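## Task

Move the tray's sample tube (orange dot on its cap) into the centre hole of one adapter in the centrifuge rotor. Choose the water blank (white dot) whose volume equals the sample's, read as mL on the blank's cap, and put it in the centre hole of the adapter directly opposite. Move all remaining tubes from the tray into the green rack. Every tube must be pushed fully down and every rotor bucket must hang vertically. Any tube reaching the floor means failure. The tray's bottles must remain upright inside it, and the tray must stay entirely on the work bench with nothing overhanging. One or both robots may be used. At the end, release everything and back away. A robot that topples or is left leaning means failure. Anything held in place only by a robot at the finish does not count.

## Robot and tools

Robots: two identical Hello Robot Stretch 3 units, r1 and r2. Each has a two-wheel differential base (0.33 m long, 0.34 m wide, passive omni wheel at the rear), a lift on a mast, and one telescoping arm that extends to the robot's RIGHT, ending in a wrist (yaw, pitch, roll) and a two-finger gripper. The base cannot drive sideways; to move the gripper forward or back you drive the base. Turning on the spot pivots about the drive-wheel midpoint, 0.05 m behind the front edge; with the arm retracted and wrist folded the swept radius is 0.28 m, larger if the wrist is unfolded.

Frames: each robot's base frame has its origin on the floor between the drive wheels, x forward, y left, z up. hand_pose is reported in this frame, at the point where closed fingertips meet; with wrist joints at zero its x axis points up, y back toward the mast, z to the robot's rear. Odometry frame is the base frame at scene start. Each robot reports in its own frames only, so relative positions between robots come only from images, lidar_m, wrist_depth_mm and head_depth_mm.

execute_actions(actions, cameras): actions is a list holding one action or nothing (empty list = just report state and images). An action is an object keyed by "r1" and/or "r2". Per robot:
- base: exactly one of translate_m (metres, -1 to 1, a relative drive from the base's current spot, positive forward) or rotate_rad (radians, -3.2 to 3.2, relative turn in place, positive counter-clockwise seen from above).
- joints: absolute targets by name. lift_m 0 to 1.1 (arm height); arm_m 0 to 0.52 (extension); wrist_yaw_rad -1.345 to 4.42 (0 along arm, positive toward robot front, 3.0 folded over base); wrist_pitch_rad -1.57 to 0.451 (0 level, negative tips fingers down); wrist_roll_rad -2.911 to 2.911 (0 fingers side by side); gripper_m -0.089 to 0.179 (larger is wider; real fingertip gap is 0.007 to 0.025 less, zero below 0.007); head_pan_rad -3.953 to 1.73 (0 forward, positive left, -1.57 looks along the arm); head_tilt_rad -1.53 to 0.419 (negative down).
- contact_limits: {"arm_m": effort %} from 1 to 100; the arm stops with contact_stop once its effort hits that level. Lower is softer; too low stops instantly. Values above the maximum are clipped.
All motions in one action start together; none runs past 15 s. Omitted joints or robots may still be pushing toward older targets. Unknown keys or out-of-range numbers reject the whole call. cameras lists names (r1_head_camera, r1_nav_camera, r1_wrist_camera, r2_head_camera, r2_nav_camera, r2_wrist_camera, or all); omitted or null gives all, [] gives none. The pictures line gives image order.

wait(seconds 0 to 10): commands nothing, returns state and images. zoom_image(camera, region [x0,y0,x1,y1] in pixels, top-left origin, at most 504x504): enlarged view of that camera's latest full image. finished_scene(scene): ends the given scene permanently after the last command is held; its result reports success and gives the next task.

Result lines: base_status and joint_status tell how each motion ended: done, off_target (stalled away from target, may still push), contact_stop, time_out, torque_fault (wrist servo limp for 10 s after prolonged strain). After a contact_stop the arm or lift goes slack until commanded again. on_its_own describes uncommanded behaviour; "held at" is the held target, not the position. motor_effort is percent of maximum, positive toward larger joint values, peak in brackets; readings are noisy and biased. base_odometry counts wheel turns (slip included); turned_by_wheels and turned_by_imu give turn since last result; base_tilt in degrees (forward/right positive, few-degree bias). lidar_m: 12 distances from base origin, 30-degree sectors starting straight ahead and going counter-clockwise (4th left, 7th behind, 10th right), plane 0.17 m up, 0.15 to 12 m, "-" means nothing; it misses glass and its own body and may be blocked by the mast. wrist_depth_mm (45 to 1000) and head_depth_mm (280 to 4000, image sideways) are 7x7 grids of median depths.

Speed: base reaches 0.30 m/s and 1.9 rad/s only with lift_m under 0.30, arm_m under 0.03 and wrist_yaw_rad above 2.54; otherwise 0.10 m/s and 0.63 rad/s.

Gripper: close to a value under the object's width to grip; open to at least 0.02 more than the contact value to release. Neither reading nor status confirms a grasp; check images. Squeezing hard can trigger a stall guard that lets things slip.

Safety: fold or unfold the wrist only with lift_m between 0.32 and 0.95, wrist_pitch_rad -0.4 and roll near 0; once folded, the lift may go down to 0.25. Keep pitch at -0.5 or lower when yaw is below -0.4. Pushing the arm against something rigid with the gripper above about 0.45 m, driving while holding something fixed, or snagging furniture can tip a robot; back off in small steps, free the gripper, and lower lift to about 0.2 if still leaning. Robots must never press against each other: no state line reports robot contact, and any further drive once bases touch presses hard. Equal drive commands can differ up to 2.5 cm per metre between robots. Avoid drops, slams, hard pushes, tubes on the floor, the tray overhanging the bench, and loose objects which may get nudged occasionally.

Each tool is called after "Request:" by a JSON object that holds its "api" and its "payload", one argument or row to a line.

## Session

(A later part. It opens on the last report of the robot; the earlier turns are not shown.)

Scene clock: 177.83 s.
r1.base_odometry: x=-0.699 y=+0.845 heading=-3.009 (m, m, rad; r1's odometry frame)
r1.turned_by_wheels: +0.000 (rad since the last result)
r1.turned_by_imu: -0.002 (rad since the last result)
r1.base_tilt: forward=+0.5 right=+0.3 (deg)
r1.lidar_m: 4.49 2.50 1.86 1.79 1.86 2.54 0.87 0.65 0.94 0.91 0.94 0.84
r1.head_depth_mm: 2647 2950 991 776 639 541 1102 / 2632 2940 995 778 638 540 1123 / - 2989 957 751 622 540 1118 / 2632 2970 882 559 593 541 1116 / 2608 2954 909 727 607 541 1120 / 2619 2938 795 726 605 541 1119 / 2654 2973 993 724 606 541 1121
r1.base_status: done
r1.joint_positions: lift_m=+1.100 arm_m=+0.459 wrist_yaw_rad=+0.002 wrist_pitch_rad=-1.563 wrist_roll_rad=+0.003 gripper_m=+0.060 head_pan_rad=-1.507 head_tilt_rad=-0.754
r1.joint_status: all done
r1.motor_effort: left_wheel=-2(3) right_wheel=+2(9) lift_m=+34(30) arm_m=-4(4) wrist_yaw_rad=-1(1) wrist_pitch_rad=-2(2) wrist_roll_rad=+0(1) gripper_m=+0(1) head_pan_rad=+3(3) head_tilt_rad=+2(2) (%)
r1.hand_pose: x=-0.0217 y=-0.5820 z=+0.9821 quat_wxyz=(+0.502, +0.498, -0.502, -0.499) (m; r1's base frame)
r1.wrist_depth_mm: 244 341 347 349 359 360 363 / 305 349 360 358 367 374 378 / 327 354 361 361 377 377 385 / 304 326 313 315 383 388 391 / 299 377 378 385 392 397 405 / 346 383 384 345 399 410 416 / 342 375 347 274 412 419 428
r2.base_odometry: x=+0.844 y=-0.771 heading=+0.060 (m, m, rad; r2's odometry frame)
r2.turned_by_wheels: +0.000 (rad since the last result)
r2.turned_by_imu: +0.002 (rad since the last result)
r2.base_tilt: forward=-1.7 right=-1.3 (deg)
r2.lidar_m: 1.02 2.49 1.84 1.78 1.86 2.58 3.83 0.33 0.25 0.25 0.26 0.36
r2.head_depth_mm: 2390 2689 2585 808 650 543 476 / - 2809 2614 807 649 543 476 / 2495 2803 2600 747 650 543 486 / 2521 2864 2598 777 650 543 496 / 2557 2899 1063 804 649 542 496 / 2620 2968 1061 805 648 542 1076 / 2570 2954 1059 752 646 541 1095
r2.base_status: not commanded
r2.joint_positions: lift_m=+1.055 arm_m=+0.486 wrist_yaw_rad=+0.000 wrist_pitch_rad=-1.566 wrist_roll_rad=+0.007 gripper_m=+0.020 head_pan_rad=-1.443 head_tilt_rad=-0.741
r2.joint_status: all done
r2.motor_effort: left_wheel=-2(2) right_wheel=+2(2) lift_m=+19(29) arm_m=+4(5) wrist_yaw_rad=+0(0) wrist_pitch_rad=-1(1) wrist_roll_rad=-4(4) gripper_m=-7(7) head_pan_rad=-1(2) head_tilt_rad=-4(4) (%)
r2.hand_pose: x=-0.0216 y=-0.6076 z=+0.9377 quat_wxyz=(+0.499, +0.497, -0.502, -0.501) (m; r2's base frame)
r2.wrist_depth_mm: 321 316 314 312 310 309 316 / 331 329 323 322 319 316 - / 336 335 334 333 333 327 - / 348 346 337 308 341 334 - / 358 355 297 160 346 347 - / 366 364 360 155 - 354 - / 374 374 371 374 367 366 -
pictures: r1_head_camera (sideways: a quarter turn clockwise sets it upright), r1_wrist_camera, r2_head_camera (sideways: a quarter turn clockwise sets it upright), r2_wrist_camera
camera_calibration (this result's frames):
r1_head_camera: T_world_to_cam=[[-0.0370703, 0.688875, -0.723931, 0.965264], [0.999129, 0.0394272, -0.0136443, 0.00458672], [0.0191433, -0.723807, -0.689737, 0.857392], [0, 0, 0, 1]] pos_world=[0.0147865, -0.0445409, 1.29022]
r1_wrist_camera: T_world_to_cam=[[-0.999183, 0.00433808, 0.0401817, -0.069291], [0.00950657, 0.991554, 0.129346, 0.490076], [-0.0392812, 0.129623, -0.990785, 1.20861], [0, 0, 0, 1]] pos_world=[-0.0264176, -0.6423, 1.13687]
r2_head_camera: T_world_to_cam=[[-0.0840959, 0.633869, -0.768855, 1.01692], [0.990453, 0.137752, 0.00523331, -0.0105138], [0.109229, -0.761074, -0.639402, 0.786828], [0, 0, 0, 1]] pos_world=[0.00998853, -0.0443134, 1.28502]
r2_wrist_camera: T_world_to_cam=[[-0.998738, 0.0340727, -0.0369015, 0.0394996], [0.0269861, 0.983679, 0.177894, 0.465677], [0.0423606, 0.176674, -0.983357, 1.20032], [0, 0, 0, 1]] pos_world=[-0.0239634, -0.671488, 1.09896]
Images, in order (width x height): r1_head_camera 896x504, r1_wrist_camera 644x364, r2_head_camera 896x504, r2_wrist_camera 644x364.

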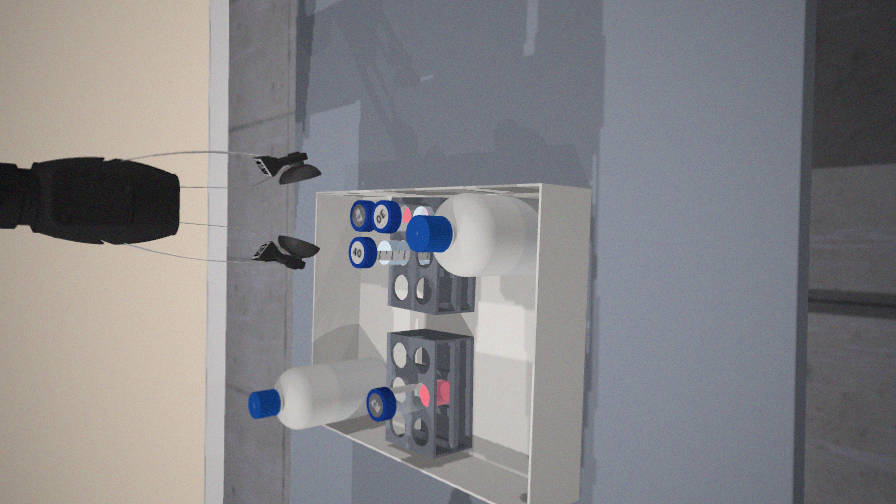

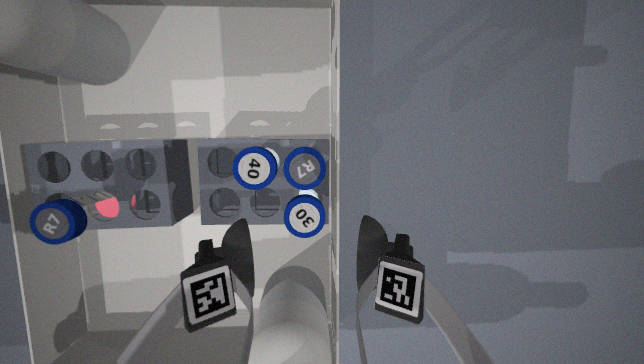

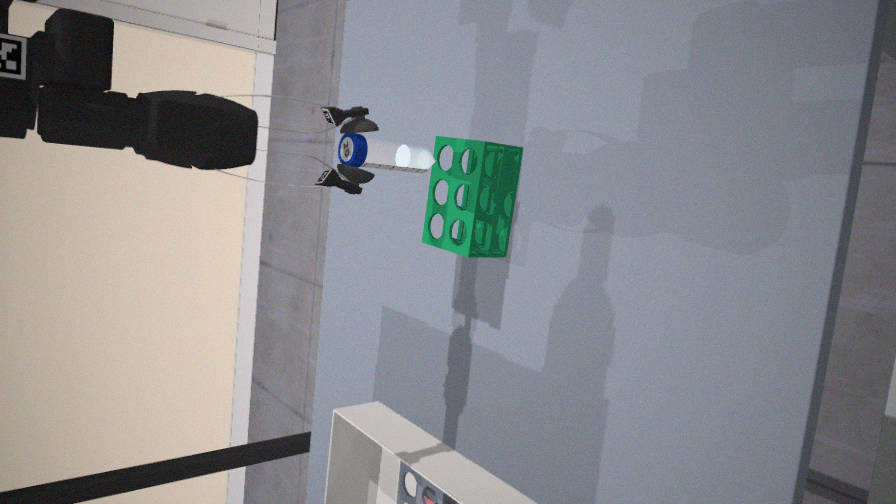

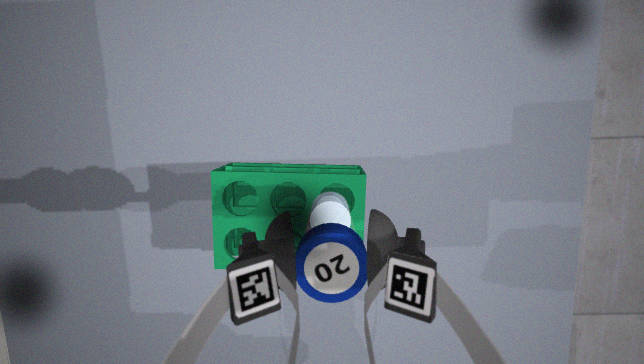

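Request:
{"api": "execute_actions", "payload": {
  "actions": [
    {"r1":{"joints":{"lift_m":1.0,"arm_m":0.454,"gripper_m":0.056}},"r2":{"base":{"translate_m":-0.007},"joints":{"arm_m":0.49,"lift_m":1.025}}}
  ],
  "cameras": ["r1_wrist_camera","r2_head_camera","r2_wrist_camera"]
}}

Scene clock: 185.63 s.
r1.base_odometry: x=-0.699 y=+0.845 heading=-3.009 (m, m, rad; r1's odometry frame)
r1.turned_by_wheels: +0.000 (rad since the last result)
r1.turned_by_imu: -0.001 (rad since the last result)
r1.base_tilt: forward=+0.5 right=+0.2 (deg)
r1.lidar_m: 4.50 2.50 1.85 1.79 1.85 2.54 0.86 0.64 0.94 0.91 0.94 0.84
r1.head_depth_mm: - 2937 983 776 638 542 1102 / 2690 3022 992 777 636 542 1114 / - 2981 956 756 620 541 1118 / 2627 2957 885 556 591 541 1116 / 2619 2947 903 730 607 541 1122 / 2647 2948 795 727 607 543 1119 / 2684 2924 993 726 605 541 1121
r1.base_status: not commanded
r1.joint_positions: lift_m=+1.000 arm_m=+0.454 wrist_yaw_rad=+0.002 wrist_pitch_rad=-1.564 wrist_roll_rad=+0.003 gripper_m=+0.056 head_pan_rad=-1.507 head_tilt_rad=-0.754
r1.joint_status: all done
r1.motor_effort: left_wheel=-2(1) right_wheel=+2(2) lift_m=+23(30) arm_m=-3(4) wrist_yaw_rad=-1(1) wrist_pitch_rad=-2(2) wrist_roll_rad=+1(0) gripper_m=+1(27) head_pan_rad=+3(3) head_tilt_rad=+1(2) (%)
r1.hand_pose: x=-0.0217 y=-0.5770 z=+0.8825 quat_wxyz=(+0.502, +0.498, -0.502, -0.499) (m; r1's base frame)
r1.wrist_depth_mm: 245 250 253 254 260 264 268 / 252 256 258 261 268 271 272 / 257 258 261 265 274 276 280 / 207 220 150 152 279 283 290 / 213 217 245 158 290 290 296 / 275 280 - 221 295 300 302 / 283 288 291 251 301 307 312
r2.base_odometry: x=+0.837 y=-0.772 heading=+0.060 (m, m, rad; r2's odometry frame)
r2.turned_by_wheels: +0.000 (rad since the last result)
r2.turned_by_imu: +0.001 (rad since the last result)
r2.base_tilt: forward=-1.7 right=-1.3 (deg)
r2.lidar_m: 1.02 2.50 1.84 1.79 1.86 2.59 3.81 4.00 0.25 0.25 0.26 0.36
r2.head_depth_mm: - 2725 2589 808 650 543 476 / - 2771 2603 808 650 544 476 / 2505 2808 2610 743 650 544 486 / 2538 2866 2610 752 650 543 496 / 2578 2915 1057 804 648 542 498 / 2601 2952 1058 804 648 542 1075 / 2585 2906 1059 758 648 542 1094
r2.base_status: done
r2.joint_positions: lift_m=+1.025 arm_m=+0.490 wrist_yaw_rad=+0.000 wrist_pitch_rad=-1.566 wrist_roll_rad=+0.007 gripper_m=+0.020 head_pan_rad=-1.443 head_tilt_rad=-0.741
r2.joint_status: all done
r2.motor_effort: left_wheel=-2(8) right_wheel=+1(5) lift_m=+19(20) arm_m=+3(2) wrist_yaw_rad=+1(0) wrist_pitch_rad=-1(1) wrist_roll_rad=-4(4) gripper_m=-7(7) head_pan_rad=-1(2) head_tilt_rad=-2(3) (%)
r2.hand_pose: x=-0.0216 y=-0.6116 z=+0.9078 quat_wxyz=(+0.499, +0.497, -0.502, -0.501) (m; r2's base frame)
r2.wrist_depth_mm: 292 288 292 287 286 285 282 / 299 299 295 291 291 290 291 / 304 303 302 303 302 297 302 / 315 313 280 305 306 309 309 / 324 324 262 162 312 312 316 / 331 330 332 155 - 325 - / 344 344 339 336 336 336 -
pictures: r1_wrist_camera, r2_head_camera (sideways: a quarter turn clockwise sets it upright), r2_wrist_camera
camera_calibration (this result's frames):
r1_wrist_camera: T_world_to_cam=[[-0.999183, 0.0043351, 0.0401822, -0.065315], [0.00950699, 0.991543, 0.12943, 0.497893], [-0.0392813, 0.129706, -0.990774, 1.10937], [0, 0, 0, 1]] pos_world=[-0.0264177, -0.637292, 1.03732]
r2_head_camera: T_world_to_cam=[[-0.0840959, 0.633869, -0.768855, 1.01692], [0.990453, 0.137752, 0.00523331, -0.0105138], [0.109228, -0.761075, -0.639402, 0.786828], [0, 0, 0, 1]] pos_world=[0.00998852, -0.0443134, 1.28502]
r2_wrist_camera: T_world_to_cam=[[-0.998738, 0.0340738, -0.0368997, 0.0385279], [0.0269853, 0.98367, 0.177947, 0.474881], [0.0423605, 0.176726, -0.983348, 1.17156], [0, 0, 0, 1]] pos_world=[-0.0239634, -0.675485, 1.06897]
Images, in order (width x height): r1_wrist_camera 644x364, r2_head_camera 896x504, r2_wrist_camera 644x364.

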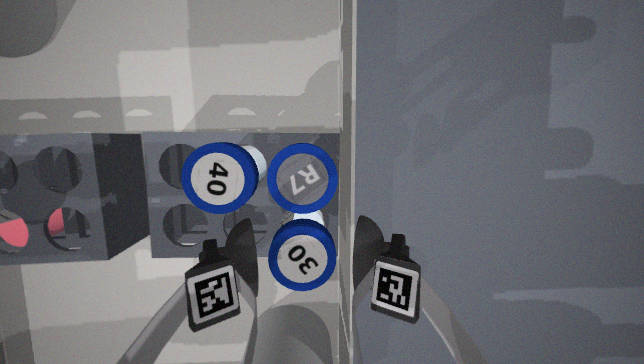

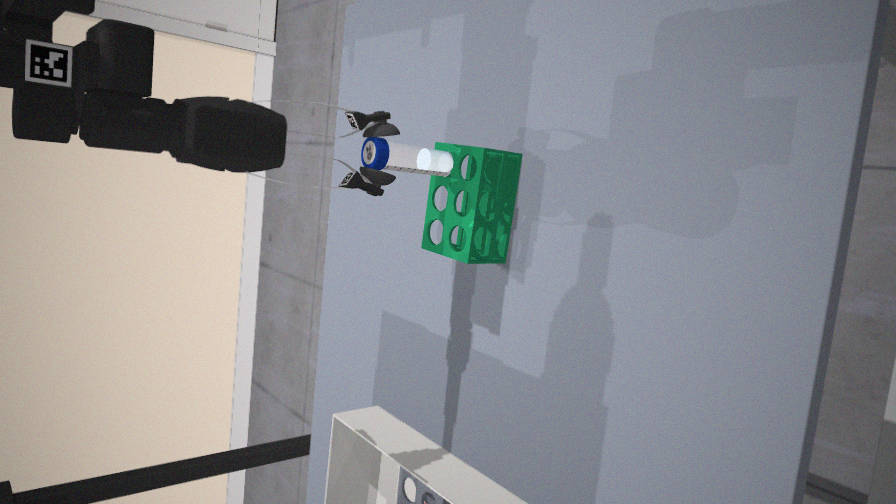

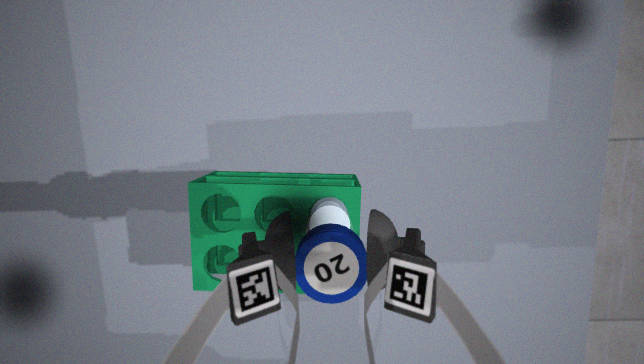

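Request:
{"api": "execute_actions", "payload": {
  "actions": [
    {"r1":{"joints":{"lift_m":0.989,"arm_m":0.459}},"r2":{"joints":{"lift_m":0.99}}}
  ],
  "cameras": []
}}

Request:
{"api": "execute_actions", "payload": {
  "actions": [
    {"r1":{"joints":{"gripper_m":0.02}},"r2":{"joints":{"gripper_m":0.058}}}
  ],
  "cameras": ["r1_wrist_camera","r2_head_camera","r2_wrist_camera"]
}}

Request:
{"api": "execute_actions", "payload": {
  "actions": [
    {"r1":{"joints":{"lift_m":1.1}},"r2":{"joints":{"lift_m":1.097}}}
  ],
  "cameras": ["r1_wrist_camera","r1_head_camera","r2_head_camera"]
}}

Scene clock: 191.57 s.
r1.base_odometry: x=-0.699 y=+0.845 heading=-3.009 (m, m, rad; r1's odometry frame)
r1.turned_by_wheels: +0.000 (rad since the last result)
r1.turned_by_imu: -0.001 (rad since the last result)
r1.base_tilt: forward=+0.5 right=+0.2 (deg)
r1.lidar_m: 4.51 2.50 1.86 1.78 1.85 2.54 0.87 0.65 0.94 0.91 0.94 0.84
r1.head_depth_mm: - 3025 990 778 639 542 1099 / - 2973 993 777 636 541 1115 / - 2937 921 757 622 542 1119 / 2629 2921 881 557 593 540 1122 / 2654 2929 901 728 606 541 1114 / 2635 2973 801 727 602 540 1116 / 2690 2999 991 726 608 542 1126
r1.base_status: not commanded
r1.joint_positions: lift_m=+0.989 arm_m=+0.459 wrist_yaw_rad=+0.002 wrist_pitch_rad=-1.564 wrist_roll_rad=+0.003 gripper_m=+0.056 head_pan_rad=-1.507 head_tilt_rad=-0.754
r1.joint_status: all done
r1.motor_effort: left_wheel=-2(2) right_wheel=+2(2) lift_m=+23(22) arm_m=+3(4) wrist_yaw_rad=-1(2) wrist_pitch_rad=-2(2) wrist_roll_rad=+0(0) gripper_m=+1(0) head_pan_rad=+3(4) head_tilt_rad=+0(2) (%)
r1.hand_pose: x=-0.0217 y=-0.5814 z=+0.8715 quat_wxyz=(+0.502, +0.498, -0.502, -0.499) (m; r1's base frame)
r1.wrist_depth_mm: 235 239 243 245 250 253 257 / 241 244 247 250 256 259 264 / 244 247 249 252 262 266 270 / 196 208 138 140 268 271 276 / 201 219 203 147 274 278 281 / 265 269 - 147 281 286 292 / 271 274 278 259 290 295 297
r2.base_odometry: x=+0.837 y=-0.772 heading=+0.060 (m, m, rad; r2's odometry frame)
r2.turned_by_wheels: +0.000 (rad since the last result)
r2.turned_by_imu: +0.001 (rad since the last result)
r2.base_tilt: forward=-1.6 right=-1.2 (deg)
r2.lidar_m: 1.02 2.50 1.85 1.79 1.86 2.59 3.83 4.01 0.25 0.25 0.26 0.36
r2.head_depth_mm: 2348 2777 2617 809 651 544 476 / 2362 - 2494 806 650 544 476 / 2481 2796 1817 740 651 543 486 / 2524 2868 2589 754 648 543 496 / 2557 2938 1062 804 649 543 496 / 2613 2976 1059 805 648 542 1074 / 2578 2925 1061 759 649 542 1096
r2.base_status: not commanded
r2.joint_positions: lift_m=+0.990 arm_m=+0.490 wrist_yaw_rad=+0.000 wrist_pitch_rad=-1.566 wrist_roll_rad=+0.007 gripper_m=+0.020 head_pan_rad=-1.443 head_tilt_rad=-0.741
r2.joint_status: all done
r2.motor_effort: left_wheel=-2(1) right_wheel=+2(2) lift_m=+19(16) arm_m=+4(4) wrist_yaw_rad=+0(0) wrist_pitch_rad=-1(1) wrist_roll_rad=-4(4) gripper_m=-7(7) head_pan_rad=-1(1) head_tilt_rad=-3(4) (%)
r2.hand_pose: x=-0.0216 y=-0.6116 z=+0.8728 quat_wxyz=(+0.499, +0.497, -0.502, -0.501) (m; r2's base frame)
r2.wrist_depth_mm: 257 255 255 253 253 251 249 / 265 263 261 260 258 256 255 / 270 270 268 267 266 265 264 / 281 276 270 268 275 270 271 / 285 283 251 187 278 277 278 / 293 293 255 154 - 286 284 / 307 302 301 297 296 294 292
pictures: none
No camera images: the call's "cameras" was empty. Leave "cameras" out to get every camera's image.

Scene clock: 192.43 s.
r1.base_odometry: x=-0.699 y=+0.845 heading=-3.009 (m, m, rad; r1's odometry frame)
r1.turned_by_wheels: +0.000 (rad since the last result)
r1.turned_by_imu: +0.000 (rad since the last result)
r1.base_tilt: forward=+0.5 right=+0.2 (deg)
r1.lidar_m: 4.51 2.50 1.86 1.79 1.85 2.55 0.86 0.64 0.94 0.90 0.94 0.84
r1.head_depth_mm: - 3000 998 778 638 543 1098 / - 2985 997 775 638 540 1120 / - 2997 952 743 624 541 1118 / 2664 2920 881 554 592 539 1120 / 2663 2923 905 727 607 542 1115 / 2624 2971 796 730 606 540 1125 / 2667 2972 989 729 605 541 1121
r1.base_status: not commanded
r1.joint_positions: lift_m=+0.989 arm_m=+0.459 wrist_yaw_rad=+0.002 wrist_pitch_rad=-1.564 wrist_roll_rad=+0.003 gripper_m=+0.020 head_pan_rad=-1.507 head_tilt_rad=-0.754
r1.joint_status: all done
r1.motor_effort: left_wheel=-1(1) right_wheel=+2(2) lift_m=+23(23) arm_m=+3(3) wrist_yaw_rad=-1(1) wrist_pitch_rad=-2(2) wrist_roll_rad=+1(1) gripper_m=-6(81) head_pan_rad=+3(3) head_tilt_rad=+1(1) (%)
r1.hand_pose: x=-0.0217 y=-0.5814 z=+0.8715 quat_wxyz=(+0.502, +0.498, -0.502, -0.499) (m; r1's base frame)
r1.wrist_depth_mm: 235 240 241 244 250 253 256 / 241 242 245 250 255 258 263 / 246 247 250 252 262 267 271 / 197 207 138 140 268 272 276 / 200 220 204 144 276 278 283 / 265 268 - 144 283 284 291 / 270 275 278 258 289 294 299
r2.base_odometry: x=+0.837 y=-0.772 heading=+0.060 (m, m, rad; r2's odometry frame)
r2.turned_by_wheels: +0.000 (rad since the last result)
r2.turned_by_imu: +0.000 (rad since the last result)
r2.base_tilt: forward=-1.6 right=-1.4 (deg)
r2.lidar_m: 1.02 2.49 1.85 1.79 1.86 2.58 3.83 4.01 0.25 0.25 0.26 0.35
r2.head_depth_mm: 2334 2761 2624 807 649 544 477 / 2365 - 2482 808 650 544 476 / 2486 2801 1815 743 650 543 485 / 2513 2865 2622 755 649 543 496 / 2575 2907 1063 805 649 543 497 / 2622 2961 1056 803 648 542 1078 / 2556 2905 1060 759 648 541 1095
r2.base_status: not commanded
r2.joint_positions: lift_m=+0.990 arm_m=+0.490 wrist_yaw_rad=+0.000 wrist_pitch_rad=-1.566 wrist_roll_rad=+0.007 gripper_m=+0.058 head_pan_rad=-1.443 head_tilt_rad=-0.741
r2.joint_status: all done
r2.motor_effort: left_wheel=-2(2) right_wheel=+1(2) lift_m=+19(19) arm_m=+4(5) wrist_yaw_rad=+0(1) wrist_pitch_rad=-1(1) wrist_roll_rad=-4(4) gripper_m=+1(79) head_pan_rad=-1(1) head_tilt_rad=-3(4) (%)
r2.hand_pose: x=-0.0216 y=-0.6116 z=+0.8728 quat_wxyz=(+0.499, +0.497, -0.502, -0.501) (m; r2's base frame)
r2.wrist_depth_mm: 257 256 253 254 254 250 251 / 263 262 261 260 259 257 255 / 272 269 270 268 265 264 261 / 281 276 271 271 273 271 269 / 290 281 250 216 277 278 277 / 297 294 - 161 - 284 287 / 304 301 304 297 297 293 294
pictures: r1_wrist_camera, r2_head_camera (sideways: a quarter turn clockwise sets it upright), r2_wrist_camera
camera_calibration (this result's frames):
r1_wrist_camera: T_world_to_cam=[[-0.999183, 0.00433195, 0.0401826, -0.0648564], [0.00950687, 0.991533, 0.129504, 0.503631], [-0.0392814, 0.129781, -0.990764, 1.09909], [0, 0, 0, 1]] pos_world=[-0.0264177, -0.641726, 1.02632]
r2_head_camera: T_world_to_cam=[[-0.0840959, 0.633869, -0.768855, 1.01692], [0.990453, 0.137752, 0.00523331, -0.0105138], [0.109228, -0.761074, -0.639402, 0.786828], [0, 0, 0, 1]] pos_world=[0.00998852, -0.0443134, 1.28502]
r2_wrist_camera: T_world_to_cam=[[-0.998738, 0.0340748, -0.0368993, 0.0372366], [0.0269858, 0.983668, 0.177957, 0.481096], [0.0423606, 0.176737, -0.983346, 1.13715], [0, 0, 0, 1]] pos_world=[-0.0239634, -0.675484, 1.03397]
Images, in order (width x height): r1_wrist_camera 644x364, r2_head_camera 896x504, r2_wrist_camera 644x364.

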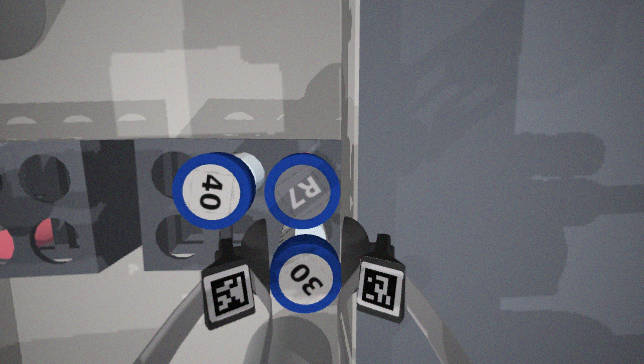

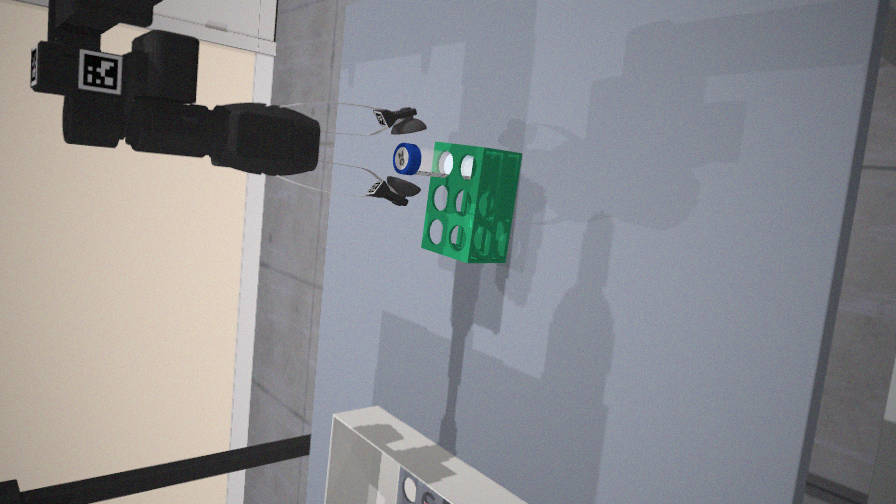

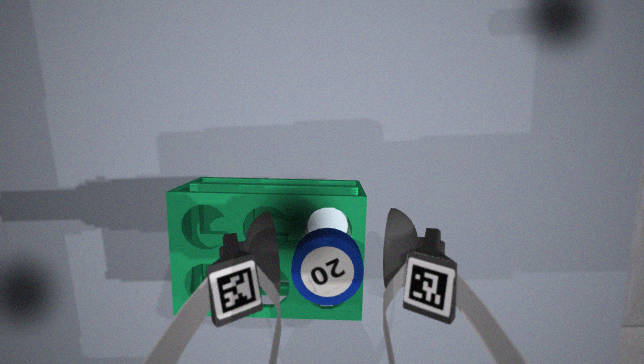

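Scene clock: 194.27 s.
r1.base_odometry: x=-0.699 y=+0.845 heading=-3.009 (m, m, rad; r1's odometry frame)
r1.turned_by_wheels: +0.000 (rad since the last result)
r1.turned_by_imu: +0.000 (rad since the last result)
r1.base_tilt: forward=+0.6 right=+0.3 (deg)
r1.lidar_m: 4.50 2.51 1.85 1.78 1.85 2.54 0.86 0.65 0.94 0.91 0.94 0.84
r1.head_depth_mm: 2601 2943 994 778 637 542 1107 / 2627 2971 996 777 637 541 1121 / - 2962 922 750 620 542 1115 / 2627 2963 877 557 593 541 1120 / 2641 2946 900 725 605 540 1119 / 2669 2946 796 728 608 540 1120 / 2656 2961 994 727 606 540 1122
r1.base_status: not commanded
r1.joint_positions: lift_m=+1.100 arm_m=+0.459 wrist_yaw_rad=+0.002 wrist_pitch_rad=-1.564 wrist_roll_rad=+0.003 gripper_m=+0.020 head_pan_rad=-1.507 head_tilt_rad=-0.754
r1.joint_status: all done
r1.motor_effort: left_wheel=-1(2) right_wheel=+2(2) lift_m=+34(36) arm_m=+4(3) wrist_yaw_rad=-1(1) wrist_pitch_rad=-2(2) wrist_roll_rad=+0(0) gripper_m=-6(7) head_pan_rad=+2(3) head_tilt_rad=+1(2) (%)
r1.hand_pose: x=-0.0217 y=-0.5814 z=+0.9821 quat_wxyz=(+0.502, +0.498, -0.502, -0.499) (m; r1's base frame)
r1.wrist_depth_mm: 245 339 345 347 357 366 366 / 305 350 354 356 364 369 372 / 330 355 361 365 371 380 382 / 305 317 312 319 381 385 393 / 300 373 376 198 389 395 400 / 344 383 - 145 401 407 412 / 342 379 355 278 415 419 425
r2.base_odometry: x=+0.837 y=-0.772 heading=+0.060 (m, m, rad; r2's odometry frame)
r2.turned_by_wheels: +0.000 (rad since the last result)
r2.turned_by_imu: +0.000 (rad since the last result)
r2.base_tilt: forward=-1.7 right=-1.4 (deg)
r2.lidar_m: 1.02 2.49 1.84 1.78 1.86 2.59 3.82 3.99 0.25 0.25 0.26 0.36
r2.head_depth_mm: 2468 2683 2598 808 651 545 476 / - 2845 2612 809 650 544 477 / 2477 2815 1807 747 649 544 486 / 2548 2854 2591 754 650 543 496 / 2566 2929 1066 805 649 543 495 / 2608 2991 1059 803 648 542 1076 / 2567 2936 1063 759 647 541 1096
r2.base_status: not commanded
r2.joint_positions: lift_m=+1.097 arm_m=+0.490 wrist_yaw_rad=+0.000 wrist_pitch_rad=-1.566 wrist_roll_rad=+0.007 gripper_m=+0.058 head_pan_rad=-1.443 head_tilt_rad=-0.741
r2.joint_status: all done
r2.motor_effort: left_wheel=-2(2) right_wheel=+1(2) lift_m=+34(37) arm_m=+4(4) wrist_yaw_rad=+0(0) wrist_pitch_rad=-1(1) wrist_roll_rad=-5(5) gripper_m=+1(1) head_pan_rad=-2(2) head_tilt_rad=-2(3) (%)
r2.hand_pose: x=-0.0216 y=-0.6116 z=+0.9790 quat_wxyz=(+0.499, +0.497, -0.502, -0.501) (m; r2's base frame)
r2.wrist_depth_mm: 365 355 354 356 351 346 - / 365 366 363 364 362 357 - / 379 377 371 373 374 366 - / 392 389 384 328 380 373 - / 404 390 387 336 383 384 - / 414 408 - 406 - 400 - / 418 417 415 416 413 418 -
pictures: r1_head_camera (sideways: a quarter turn clockwise sets it upright), r1_wrist_camera, r2_head_camera (sideways: a quarter turn clockwise sets it upright)
camera_calibration (this result's frames):
r1_head_camera: T_world_to_cam=[[-0.0370703, 0.688875, -0.723931, 0.965264], [0.999129, 0.0394272, -0.0136443, 0.00458672], [0.0191433, -0.723807, -0.689737, 0.857392], [0, 0, 0, 1]] pos_world=[0.0147865, -0.0445409, 1.29022]
r1_wrist_camera: T_world_to_cam=[[-0.999183, 0.00433178, 0.0401826, -0.0692979], [0.0095067, 0.991533, 0.129504, 0.489319], [-0.0392814, 0.12978, -0.990764, 1.2086], [0, 0, 0, 1]] pos_world=[-0.0264177, -0.641728, 1.13685]
r2_head_camera: T_world_to_cam=[[-0.0840959, 0.633869, -0.768855, 1.01692], [0.990453, 0.137752, 0.00523331, -0.0105138], [0.109228, -0.761074, -0.639402, 0.786828], [0, 0, 0, 1]] pos_world=[0.00998852, -0.0443134, 1.28502]
Images, in order (width x height): r1_head_camera 896x504, r1_wrist_camera 644x364, r2_head_camera 896x504.

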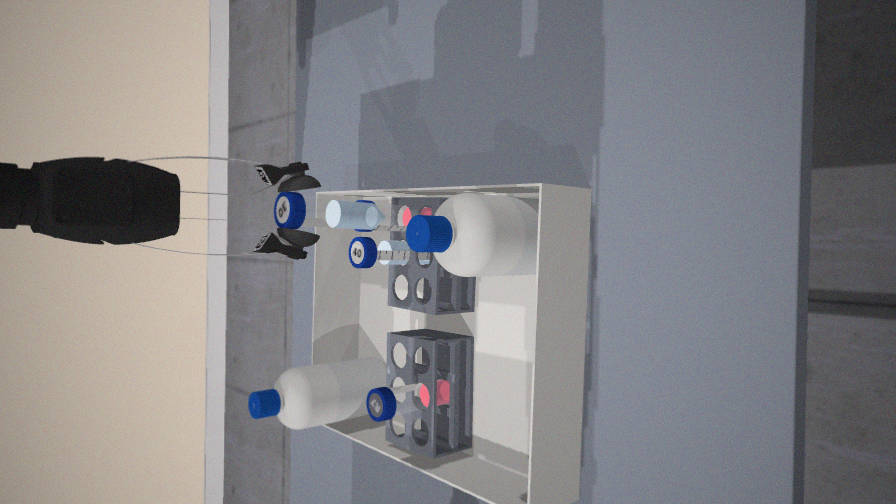

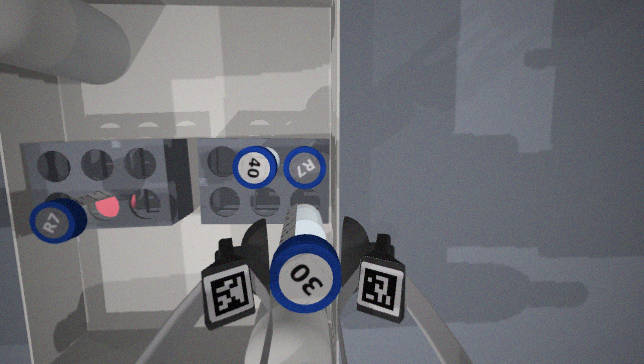

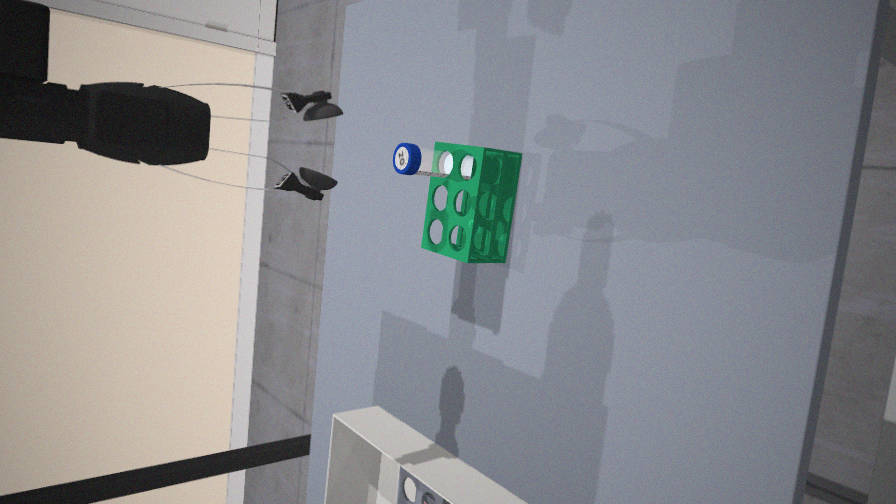

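Request:
{"api": "execute_actions", "payload": {
  "actions": [
    {"r1":{"base":{"translate_m":-0.4}},"r2":{"base":{"translate_m":0.443},"joints":{"gripper_m":0.065}}}
  ],
  "cameras": []
}}

Request:
{"api": "execute_actions", "payload": {
  "actions": [
    {"r1":{"base":{"translate_m":-0.2},"joints":{"arm_m":0.32}},"r2":{"joints":{"lift_m":1.01}}}
  ],
  "cameras": ["r2_wrist_camera"]
}}

Scene clock: 204.90 s.
r1.base_odometry: x=-0.303 y=+0.897 heading=-3.009 (m, m, rad; r1's odometry frame)
r1.turned_by_wheels: +0.000 (rad since the last result)
r1.turned_by_imu: -0.001 (rad since the last result)
r1.base_tilt: forward=+0.6 right=+0.3 (deg)
r1.lidar_m: 1.23 2.50 1.85 1.79 1.86 2.54 0.86 0.44 0.32 0.91 0.94 1.29
r1.head_depth_mm: 2602 2884 2493 801 638 542 610 / 2632 2913 994 775 637 541 744 / - 3002 953 775 637 541 1124 / 2622 2927 955 777 637 541 1126 / 2616 2939 991 773 636 541 1123 / 2691 2928 994 776 634 541 1114 / 2649 2947 993 774 637 541 1125
r1.base_status: done
r1.joint_positions: lift_m=+1.100 arm_m=+0.459 wrist_yaw_rad=+0.002 wrist_pitch_rad=-1.564 wrist_roll_rad=+0.003 gripper_m=+0.020 head_pan_rad=-1.507 head_tilt_rad=-0.754
r1.joint_status: not commanded
r1.motor_effort: left_wheel=-2(6) right_wheel=+3(4) lift_m=+34(34) arm_m=+3(4) wrist_yaw_rad=-1(2) wrist_pitch_rad=-2(2) wrist_roll_rad=+0(0) gripper_m=-6(6) head_pan_rad=+3(3) head_tilt_rad=+1(2) (%)
r1.hand_pose: x=-0.0217 y=-0.5814 z=+0.9821 quat_wxyz=(+0.502, +0.498, -0.502, -0.499) (m; r1's base frame)
r1.wrist_depth_mm: 339 342 346 351 354 366 504 / 347 352 358 359 366 584 515 / 357 358 364 372 376 596 517 / 366 368 368 380 379 609 522 / 373 376 380 198 395 625 521 / 380 384 - 145 401 630 531 / 389 389 405 403 412 649 528
r2.base_odometry: x=+1.279 y=-0.745 heading=+0.060 (m, m, rad; r2's odometry frame)
r2.turned_by_wheels: +0.000 (rad since the last result)
r2.turned_by_imu: -0.001 (rad since the last result)
r2.base_tilt: forward=-1.7 right=-1.3 (deg)
r2.lidar_m: 1.32 2.49 1.84 1.78 1.85 2.56 4.27 0.35 0.26 0.25 0.26 0.36
r2.head_depth_mm: 2492 2721 2624 810 650 544 476 / - 2841 2619 781 580 544 486 / 2484 2809 2587 713 585 543 486 / 2570 2869 2599 777 611 543 496 / 2571 2918 1013 727 613 543 1075 / 2609 2955 1058 803 615 542 1096 / 2561 2939 1059 806 648 542 1098
r2.base_status: done
r2.joint_positions: lift_m=+1.097 arm_m=+0.490 wrist_yaw_rad=+0.000 wrist_pitch_rad=-1.566 wrist_roll_rad=+0.007 gripper_m=+0.065 head_pan_rad=-1.443 head_tilt_rad=-0.741
r2.joint_status: all done
r2.motor_effort: left_wheel=-2(3) right_wheel=+1(8) lift_m=+33(34) arm_m=+4(4) wrist_yaw_rad=+0(0) wrist_pitch_rad=-1(1) wrist_roll_rad=-4(4) gripper_m=+1(39) head_pan_rad=-1(1) head_tilt_rad=-4(3) (%)
r2.hand_pose: x=-0.0216 y=-0.6116 z=+0.9790 quat_wxyz=(+0.499, +0.497, -0.502, -0.501) (m; r2's base frame)
r2.wrist_depth_mm: 219 262 355 352 353 346 346 / 301 297 363 361 359 359 356 / 380 374 373 369 367 365 363 / 390 338 359 321 374 374 373 / 399 306 332 332 381 386 384 / 409 382 - 400 394 394 398 / 429 378 411 340 407 412 409
pictures: none
No camera images: the call's "cameras" was empty. Leave "cameras" out to get every camera's image.

Scene clock: 208.23 s.
r1.base_odometry: x=-0.104 y=+0.924 heading=-3.010 (m, m, rad; r1's odometry frame)
r1.turned_by_wheels: +0.000 (rad since the last result)
r1.turned_by_imu: -0.001 (rad since the last result)
r1.base_tilt: forward=+0.5 right=+0.3 (deg)
r1.lidar_m: 1.42 2.49 1.86 1.79 1.86 2.55 0.86 0.31 0.29 0.25 0.94 1.29
r1.head_depth_mm: 2640 2900 960 943 875 761 663 / 2681 2929 2475 1127 954 856 847 / - - 2443 1771 1273 564 1116 / 2651 2908 1018 750 637 542 663 / 2646 2924 987 776 637 541 1125 / 2651 2951 991 777 634 540 1127 / 2652 2919 990 772 637 541 1120
r1.base_status: done
r1.joint_positions: lift_m=+1.100 arm_m=+0.320 wrist_yaw_rad=+0.002 wrist_pitch_rad=-1.564 wrist_roll_rad=+0.003 gripper_m=+0.020 head_pan_rad=-1.507 head_tilt_rad=-0.754
r1.joint_status: all done
r1.motor_effort: left_wheel=-1(7) right_wheel=+2(4) lift_m=+34(35) arm_m=-4(2) wrist_yaw_rad=-1(0) wrist_pitch_rad=-2(2) wrist_roll_rad=+0(1) gripper_m=-6(6) head_pan_rad=+3(3) head_tilt_rad=+1(2) (%)
r1.hand_pose: x=-0.0217 y=-0.4429 z=+0.9821 quat_wxyz=(+0.501, +0.498, -0.502, -0.499) (m; r1's base frame)
r1.wrist_depth_mm: 341 345 347 356 562 421 319 / 351 354 354 362 570 427 332 / 355 364 363 369 592 426 338 / 361 372 372 375 610 437 348 / 373 378 378 197 618 442 355 / 380 384 - 145 - 440 363 / 389 392 397 409 - - -
r2.base_odometry: x=+1.279 y=-0.745 heading=+0.060 (m, m, rad; r2's odometry frame)
r2.turned_by_wheels: +0.000 (rad since the last result)
r2.turned_by_imu: +0.001 (rad since the last result)
r2.base_tilt: forward=-1.7 right=-1.4 (deg)
r2.lidar_m: 1.32 2.48 1.84 1.78 1.85 2.57 4.26 0.35 0.26 0.25 0.26 0.36
r2.head_depth_mm: - 2762 2625 809 651 543 476 / - 2810 2598 752 580 543 486 / 2496 2791 2606 712 584 544 487 / 2520 2854 2625 774 611 543 496 / 2590 2916 1012 726 614 542 1076 / 2649 2973 1061 804 615 541 1095 / 2647 3040 1060 802 648 542 1098
r2.base_status: not commanded
r2.joint_positions: lift_m=+1.010 arm_m=+0.490 wrist_yaw_rad=+0.000 wrist_pitch_rad=-1.566 wrist_roll_rad=+0.007 gripper_m=+0.065 head_pan_rad=-1.443 head_tilt_rad=-0.741
r2.joint_status: all done
r2.motor_effort: left_wheel=-1(2) right_wheel=+2(1) lift_m=+19(31) arm_m=+4(4) wrist_yaw_rad=+0(1) wrist_pitch_rad=-1(1) wrist_roll_rad=-4(4) gripper_m=+1(0) head_pan_rad=-1(2) head_tilt_rad=-4(3) (%)
r2.hand_pose: x=-0.0216 y=-0.6116 z=+0.8928 quat_wxyz=(+0.499, +0.497, -0.502, -0.501) (m; r2's base frame)
r2.wrist_depth_mm: 188 263 271 270 265 269 268 / 221 280 279 278 273 275 274 / 284 287 286 284 282 282 281 / 262 270 288 242 254 291 289 / 244 243 253 176 267 299 296 / 196 248 - 246 276 305 304 / 263 321 323 316 311 319 314
pictures: r2_wrist_camera
camera_calibration (this result's frames):
r2_wrist_camera: T_world_to_cam=[[-0.998738, 0.0340751, -0.0368993, 0.0379751], [0.0269862, 0.983668, 0.177957, 0.477538], [0.0423606, 0.176737, -0.983346, 1.15682], [0, 0, 0, 1]] pos_world=[-0.0239634, -0.675485, 1.05398]
Images, in order (width x height): r2_wrist_camera 644x364.

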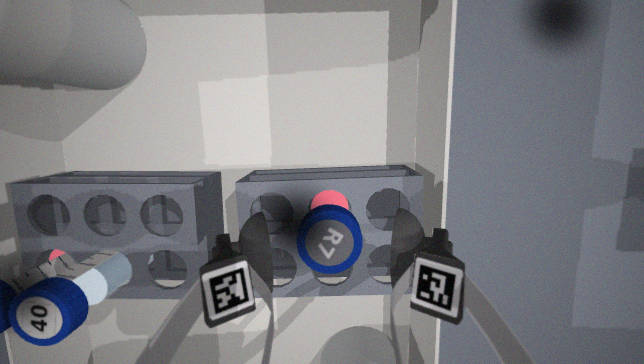

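Request:
{"api": "execute_actions", "payload": {
  "actions": [
    {"r1":{"base":{"translate_m":-0.1}},"r2":{"joints":{"lift_m":0.983}}}
  ],
  "cameras": []
}}

Request:
{"api": "execute_actions", "payload": {
  "actions": [
    {"r1":{"base":{"translate_m":-0.1}},"r2":{"joints":{"gripper_m":0.02}}}
  ],
  "cameras": []
}}

Request:
{"api": "execute_actions", "payload": {
  "actions": [
    {"r1":{"base":{"translate_m":-0.1}},"r2":{"joints":{"lift_m":1.097}}}
  ],
  "cameras": ["r2_wrist_camera"]
}}

Request:
{"api": "execute_actions", "payload": {
  "actions": [
    {"r1":{"base":{"translate_m":-0.354},"joints":{"head_tilt_rad":-0.87}},"r2":{"base":{"translate_m":-0.36}}}
  ],
  "cameras": ["r1_wrist_camera","r2_head_camera","r2_wrist_camera"]
}}

Scene clock: 215.13 s.
r1.base_odometry: x=-0.005 y=+0.937 heading=-3.010 (m, m, rad; r1's odometry frame)
r1.turned_by_wheels: +0.000 (rad since the last result)
r1.turned_by_imu: -0.001 (rad since the last result)
r1.base_tilt: forward=+0.5 right=+0.2 (deg)
r1.lidar_m: 1.52 2.53 1.86 1.79 1.86 2.55 0.85 0.31 0.24 0.28 0.26 1.29
r1.head_depth_mm: 705 776 851 733 625 617 639 / 2700 2979 2300 961 862 760 663 / - - 2479 1089 944 816 785 / 2631 2955 2477 1780 1551 1340 1160 / 2641 2907 994 777 636 541 667 / 2643 2933 992 775 638 539 1123 / 2626 2972 990 775 637 541 1127
r1.base_status: done
r1.joint_positions: lift_m=+1.100 arm_m=+0.320 wrist_yaw_rad=+0.002 wrist_pitch_rad=-1.564 wrist_roll_rad=+0.003 gripper_m=+0.020 head_pan_rad=-1.507 head_tilt_rad=-0.754
r1.joint_status: not commanded
r1.motor_effort: left_wheel=-2(6) right_wheel=+2(6) lift_m=+34(34) arm_m=-4(4) wrist_yaw_rad=-1(1) wrist_pitch_rad=-2(2) wrist_roll_rad=+1(0) gripper_m=-6(6) head_pan_rad=+3(2) head_tilt_rad=+2(0) (%)
r1.hand_pose: x=-0.0217 y=-0.4429 z=+0.9821 quat_wxyz=(+0.501, +0.498, -0.502, -0.499) (m; r1's base frame)
r1.wrist_depth_mm: 337 340 351 960 499 320 357 / 345 353 356 - 492 328 392 / 357 360 362 - 506 337 398 / 368 366 372 - 512 341 386 / 373 379 386 197 521 344 429 / 379 386 - 144 424 359 366 / 394 396 402 - - - -
r2.base_odometry: x=+1.279 y=-0.745 heading=+0.060 (m, m, rad; r2's odometry frame)
r2.turned_by_wheels: +0.000 (rad since the last result)
r2.turned_by_imu: +0.001 (rad since the last result)
r2.base_tilt: forward=-1.8 right=-1.4 (deg)
r2.lidar_m: 1.32 2.49 1.84 1.78 1.85 2.55 4.26 0.35 0.26 0.25 0.26 0.36
r2.head_depth_mm: 2359 2755 2631 807 650 544 476 / 2380 - 1022 756 579 544 485 / 2509 2783 1019 710 586 543 486 / 2509 2869 2581 776 612 542 496 / 2560 2928 1015 725 613 542 1075 / 2615 2945 1063 803 614 542 1098 / 2658 3012 1059 804 649 542 1101
r2.base_status: not commanded
r2.joint_positions: lift_m=+0.983 arm_m=+0.490 wrist_yaw_rad=+0.000 wrist_pitch_rad=-1.566 wrist_roll_rad=+0.007 gripper_m=+0.065 head_pan_rad=-1.443 head_tilt_rad=-0.741
r2.joint_status: all done
r2.motor_effort: left_wheel=-2(2) right_wheel=+1(2) lift_m=+18(19) arm_m=+4(4) wrist_yaw_rad=+0(1) wrist_pitch_rad=-1(1) wrist_roll_rad=-4(4) gripper_m=+0(1) head_pan_rad=-2(1) head_tilt_rad=-3(3) (%)
r2.hand_pose: x=-0.0216 y=-0.6116 z=+0.8658 quat_wxyz=(+0.499, +0.497, -0.502, -0.501) (m; r2's base frame)
r2.wrist_depth_mm: 189 246 247 244 243 243 243 / 222 252 254 251 248 249 247 / 263 262 258 256 256 256 256 / 243 241 263 233 223 264 261 / 217 215 241 151 212 274 271 / 201 221 - 151 247 278 275 / 285 290 292 286 283 288 286
pictures: none
No camera images: the call's "cameras" was empty. Leave "cameras" out to get every camera's image.

Scene clock: 217.70 s.
r1.base_odometry: x=+0.094 y=+0.950 heading=-3.010 (m, m, rad; r1's odometry frame)
r1.turned_by_wheels: +0.000 (rad since the last result)
r1.turned_by_imu: -0.001 (rad since the last result)
r1.base_tilt: forward=+0.6 right=+0.3 (deg)
r1.lidar_m: 1.62 2.54 1.85 1.79 1.85 2.55 3.50 0.31 0.23 0.22 0.31 1.29
r1.head_depth_mm: 695 778 865 763 583 518 603 / 697 780 864 757 598 525 611 / - - 2303 848 854 745 663 / 2625 2976 2540 1764 948 796 687 / 2627 2955 2376 1808 1490 1338 1164 / 2660 2968 992 773 655 1257 773 / 2683 2947 992 775 637 542 1103
r1.base_status: done
r1.joint_positions: lift_m=+1.100 arm_m=+0.320 wrist_yaw_rad=+0.002 wrist_pitch_rad=-1.564 wrist_roll_rad=+0.003 gripper_m=+0.020 head_pan_rad=-1.507 head_tilt_rad=-0.754
r1.joint_status: not commanded
r1.motor_effort: left_wheel=-1(6) right_wheel=+2(5) lift_m=+34(34) arm_m=-4(4) wrist_yaw_rad=-1(1) wrist_pitch_rad=-2(2) wrist_roll_rad=+0(0) gripper_m=-7(6) head_pan_rad=+3(3) head_tilt_rad=+1(2) (%)
r1.hand_pose: x=-0.0217 y=-0.4429 z=+0.9821 quat_wxyz=(+0.501, +0.498, -0.502, -0.499) (m; r1's base frame)
r1.wrist_depth_mm: 340 345 - 549 314 357 385 / 345 351 - 569 323 385 374 / 359 363 - 579 333 395 402 / 360 369 - 594 338 384 412 / 375 377 - 198 346 438 432 / 385 384 - 145 355 358 364 / 386 394 - - - - -
r2.base_odometry: x=+1.279 y=-0.745 heading=+0.060 (m, m, rad; r2's odometry frame)
r2.turned_by_wheels: +0.000 (rad since the last result)
r2.turned_by_imu: +0.001 (rad since the last result)
r2.base_tilt: forward=-1.7 right=-1.4 (deg)
r2.lidar_m: 1.32 2.49 1.84 1.78 1.86 2.56 4.27 0.35 0.26 0.25 0.26 0.36
r2.head_depth_mm: 2349 2786 2604 808 650 543 476 / 2373 - 1020 756 579 543 486 / 2484 2787 1019 712 585 544 486 / 2527 2847 2603 776 611 544 496 / 2576 2946 1014 726 614 543 1081 / 2604 2976 1062 805 614 542 1096 / 2641 3028 1060 803 648 541 1093
r2.base_status: not commanded
r2.joint_positions: lift_m=+0.983 arm_m=+0.490 wrist_yaw_rad=+0.000 wrist_pitch_rad=-1.566 wrist_roll_rad=+0.007 gripper_m=+0.020 head_pan_rad=-1.443 head_tilt_rad=-0.741
r2.joint_status: all done
r2.motor_effort: left_wheel=-1(1) right_wheel=+2(2) lift_m=+18(19) arm_m=+4(4) wrist_yaw_rad=+0(1) wrist_pitch_rad=-1(1) wrist_roll_rad=-4(4) gripper_m=-7(82) head_pan_rad=-2(2) head_tilt_rad=-4(4) (%)
r2.hand_pose: x=-0.0216 y=-0.6116 z=+0.8658 quat_wxyz=(+0.499, +0.497, -0.502, -0.501) (m; r2's base frame)
r2.wrist_depth_mm: 189 244 247 244 243 244 243 / 222 253 255 250 248 249 249 / 264 260 260 259 253 257 255 / 243 242 262 236 222 266 263 / 216 215 252 148 222 271 272 / 202 222 253 147 - 278 276 / 286 291 293 289 283 287 281
pictures: none
No camera images: the call's "cameras" was empty. Leave "cameras" out to get every camera's image.

Scene clock: 220.10 s.
r1.base_odometry: x=+0.193 y=+0.963 heading=-3.010 (m, m, rad; r1's odometry frame)
r1.turned_by_wheels: +0.000 (rad since the last result)
r1.turned_by_imu: -0.001 (rad since the last result)
r1.base_tilt: forward=+0.6 right=+0.3 (deg)
r1.lidar_m: 1.72 2.53 1.85 1.79 1.85 2.55 3.39 0.31 0.23 0.22 0.23 0.37
r1.head_depth_mm: 695 773 869 787 631 517 606 / 696 780 869 763 625 518 613 / - - 869 780 583 521 617 / 2665 2928 2271 1025 851 730 648 / 2628 2914 2464 1920 975 777 662 / 2655 2943 2279 1761 1458 1335 1167 / 2677 2979 993 778 1431 1333 850
r1.base_status: done
r1.joint_positions: lift_m=+1.100 arm_m=+0.320 wrist_yaw_rad=+0.002 wrist_pitch_rad=-1.564 wrist_roll_rad=+0.003 gripper_m=+0.020 head_pan_rad=-1.507 head_tilt_rad=-0.754
r1.joint_status: not commanded
r1.motor_effort: left_wheel=-2(8) right_wheel=+2(5) lift_m=+34(34) arm_m=-4(4) wrist_yaw_rad=-1(1) wrist_pitch_rad=-2(2) wrist_roll_rad=+1(0) gripper_m=-6(6) head_pan_rad=+3(3) head_tilt_rad=+1(2) (%)
r1.hand_pose: x=-0.0217 y=-0.4429 z=+0.9821 quat_wxyz=(+0.501, +0.498, -0.502, -0.499) (m; r1's base frame)
r1.wrist_depth_mm: 340 - 549 307 349 376 368 / 349 - 563 314 384 370 391 / 359 - 580 325 386 395 382 / 362 - - 331 395 409 394 / 372 - 871 197 434 444 405 / 383 555 - 145 356 359 361 / 394 - - - - - -
r2.base_odometry: x=+1.279 y=-0.745 heading=+0.060 (m, m, rad; r2's odometry frame)
r2.turned_by_wheels: +0.000 (rad since the last result)
r2.turned_by_imu: +0.000 (rad since the last result)
r2.base_tilt: forward=-1.7 right=-1.3 (deg)
r2.lidar_m: 1.32 2.49 1.84 1.78 1.85 2.56 4.26 0.35 0.26 0.25 0.26 0.36
r2.head_depth_mm: 2486 2716 2605 807 649 542 476 / - 2868 1021 779 581 544 486 / 2474 2832 1014 733 584 543 486 / 2539 2872 2593 775 612 543 497 / 2579 2921 1016 725 614 542 1075 / 2603 2946 1056 804 614 542 1096 / 2666 3049 1059 804 647 541 1096
r2.base_status: not commanded
r2.joint_positions: lift_m=+1.097 arm_m=+0.490 wrist_yaw_rad=+0.000 wrist_pitch_rad=-1.566 wrist_roll_rad=+0.007 gripper_m=+0.020 head_pan_rad=-1.443 head_tilt_rad=-0.741
r2.joint_status: all done
r2.motor_effort: left_wheel=-2(1) right_wheel=+1(2) lift_m=+34(35) arm_m=+4(4) wrist_yaw_rad=+0(1) wrist_pitch_rad=-1(1) wrist_roll_rad=-4(4) gripper_m=-7(7) head_pan_rad=-2(1) head_tilt_rad=-3(4) (%)
r2.hand_pose: x=-0.0216 y=-0.6116 z=+0.9790 quat_wxyz=(+0.499, +0.497, -0.502, -0.501) (m; r2's base frame)
r2.wrist_depth_mm: 220 260 350 351 349 349 342 / 313 297 361 362 353 358 356 / 374 371 368 369 365 370 366 / 389 332 357 322 380 380 371 / 399 306 334 147 388 388 380 / 411 374 405 147 - 398 394 / 426 397 411 328 408 411 408
pictures: r2_wrist_camera
camera_calibration (this result's frames):
r2_wrist_camera: T_world_to_cam=[[-0.998738, 0.0340753, -0.0368994, 0.0411565], [0.0269864, 0.983668, 0.177957, 0.462196], [0.0423607, 0.176737, -0.983346, 1.2416], [0, 0, 0, 1]] pos_world=[-0.0239634, -0.675486, 1.14019]
Images, in order (width x height): r2_wrist_camera 644x364.

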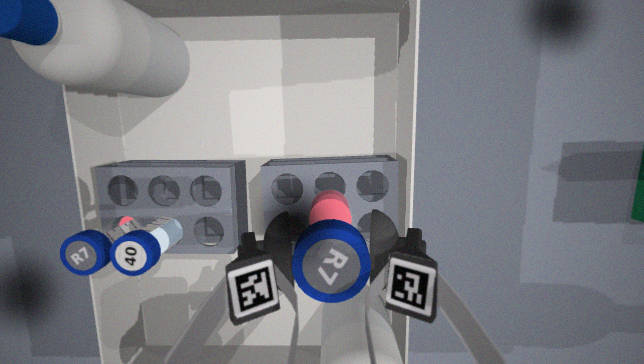

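Scene clock: 225.03 s.
r1.base_odometry: x=+0.544 y=+1.010 heading=-3.010 (m, m, rad; r1's odometry frame)
r1.turned_by_wheels: +0.000 (rad since the last result)
r1.turned_by_imu: -0.001 (rad since the last result)
r1.base_tilt: forward=+0.5 right=+0.3 (deg)
r1.lidar_m: 2.08 2.53 1.86 1.79 1.86 2.54 3.03 0.31 0.23 0.22 0.23 0.31
r1.head_depth_mm: 2668 2698 2098 1692 577 698 805 / 707 806 796 633 538 573 813 / - 846 811 706 538 574 822 / 711 834 801 691 539 574 836 / 715 827 841 705 537 578 846 / 714 833 830 692 538 583 858 / 716 832 803 733 537 586 863
r1.base_status: done
r1.joint_positions: lift_m=+1.100 arm_m=+0.320 wrist_yaw_rad=+0.002 wrist_pitch_rad=-1.564 wrist_roll_rad=+0.003 gripper_m=+0.020 head_pan_rad=-1.507 head_tilt_rad=-0.859
r1.joint_status: all done
r1.motor_effort: left_wheel=-2(6) right_wheel=+2(3) lift_m=+34(34) arm_m=-3(3) wrist_yaw_rad=-2(1) wrist_pitch_rad=-2(2) wrist_roll_rad=+0(0) gripper_m=-6(6) head_pan_rad=+3(3) head_tilt_rad=-4(13) (%)
r1.hand_pose: x=-0.0217 y=-0.4429 z=+0.9821 quat_wxyz=(+0.501, +0.498, -0.502, -0.499) (m; r1's base frame)
r1.wrist_depth_mm: 335 356 361 375 317 - - / 379 370 369 379 337 - - / 374 379 378 385 336 - - / 392 367 386 414 339 - - / 347 373 400 197 344 - - / 333 359 - 145 355 - - / 343 347 - - - - -
r2.base_odometry: x=+0.919 y=-0.767 heading=+0.060 (m, m, rad; r2's odometry frame)
r2.turned_by_wheels: +0.000 (rad since the last result)
r2.turned_by_imu: +0.004 (rad since the last result)
r2.base_tilt: forward=-1.7 right=-1.4 (deg)
r2.lidar_m: 1.02 2.49 1.85 1.78 1.86 2.58 3.90 0.34 0.26 0.25 0.26 0.36
r2.head_depth_mm: 2490 2725 2613 808 651 543 475 / - 2839 2506 782 650 543 476 / 2456 2838 1016 779 650 543 486 / 2549 2843 2597 806 648 543 496 / 2587 2916 1062 805 649 543 496 / 2623 2961 1063 761 648 541 1074 / 2638 3000 1060 730 614 542 1094
r2.base_status: done
r2.joint_positions: lift_m=+1.097 arm_m=+0.490 wrist_yaw_rad=+0.000 wrist_pitch_rad=-1.566 wrist_roll_rad=+0.007 gripper_m=+0.020 head_pan_rad=-1.443 head_tilt_rad=-0.741
r2.joint_status: not commanded
r2.motor_effort: left_wheel=-2(6) right_wheel=+2(2) lift_m=+34(34) arm_m=+4(4) wrist_yaw_rad=-1(1) wrist_pitch_rad=-1(1) wrist_roll_rad=-4(4) gripper_m=-7(7) head_pan_rad=-2(2) head_tilt_rad=-2(3) (%)
r2.hand_pose: x=-0.0216 y=-0.6116 z=+0.9790 quat_wxyz=(+0.499, +0.497, -0.502, -0.501) (m; r2's base frame)
r2.wrist_depth_mm: 361 359 358 354 350 346 346 / 352 370 366 364 357 358 358 / 351 377 375 370 372 370 363 / 348 384 376 350 321 372 376 / 356 401 391 148 382 391 382 / 379 413 403 147 - 396 401 / 354 423 423 415 412 406 411
pictures: r1_wrist_camera, r2_head_camera (sideways: a quarter turn clockwise sets it upright), r2_wrist_camera
camera_calibration (this result's frames):
r1_wrist_camera: T_world_to_cam=[[-0.999183, 0.00433102, 0.0401828, -0.0698981], [0.00950688, 0.99153, 0.129528, 0.352016], [-0.0392815, 0.129804, -0.990761, 1.19064], [0, 0, 0, 1]] pos_world=[-0.0264177, -0.503281, 1.13685]
r2_head_camera: T_world_to_cam=[[-0.0840959, 0.633869, -0.768855, 1.01692], [0.990453, 0.137752, 0.00523331, -0.0105138], [0.109229, -0.761074, -0.639402, 0.786828], [0, 0, 0, 1]] pos_world=[0.00998853, -0.0443134, 1.28502]
r2_wrist_camera: T_world_to_cam=[[-0.998738, 0.0340751, -0.0368993, 0.0411564], [0.0269862, 0.983668, 0.177957, 0.462196], [0.0423606, 0.176737, -0.983346, 1.2416], [0, 0, 0, 1]] pos_world=[-0.0239634, -0.675486, 1.14019]
Images, in order (width x height): r1_wrist_camera 644x364, r2_head_camera 896x504, r2_wrist_camera 644x364.

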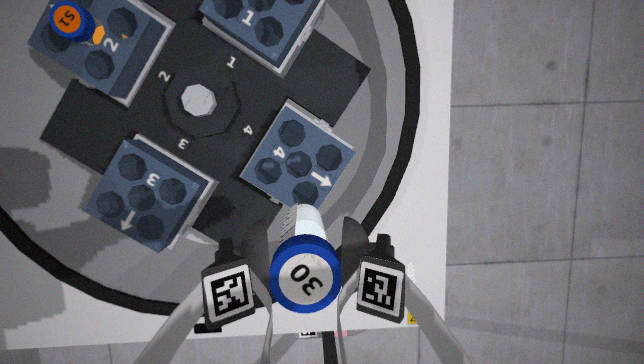

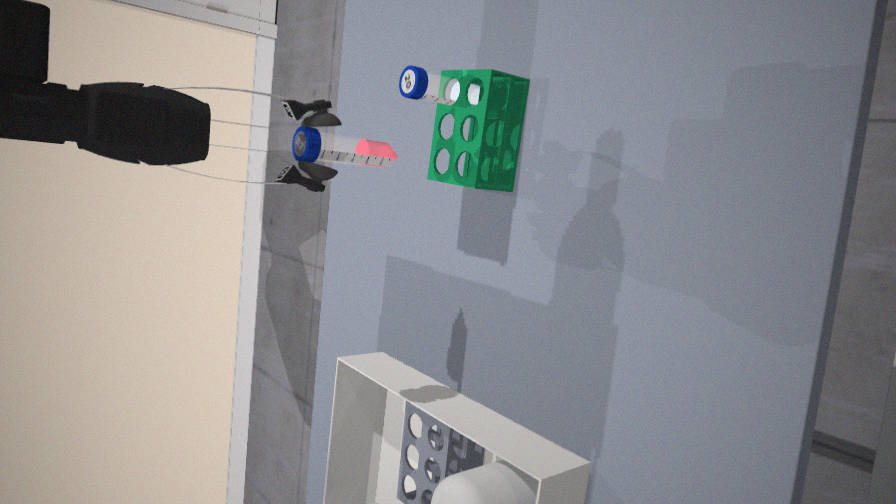

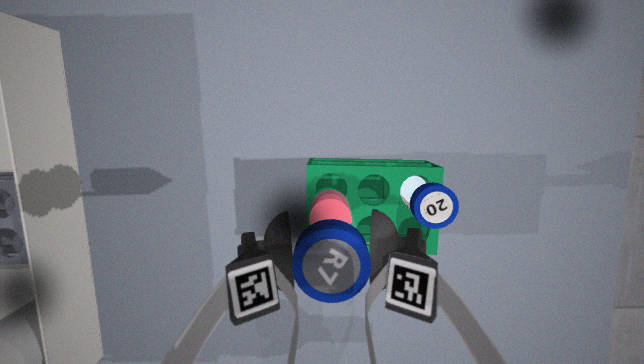

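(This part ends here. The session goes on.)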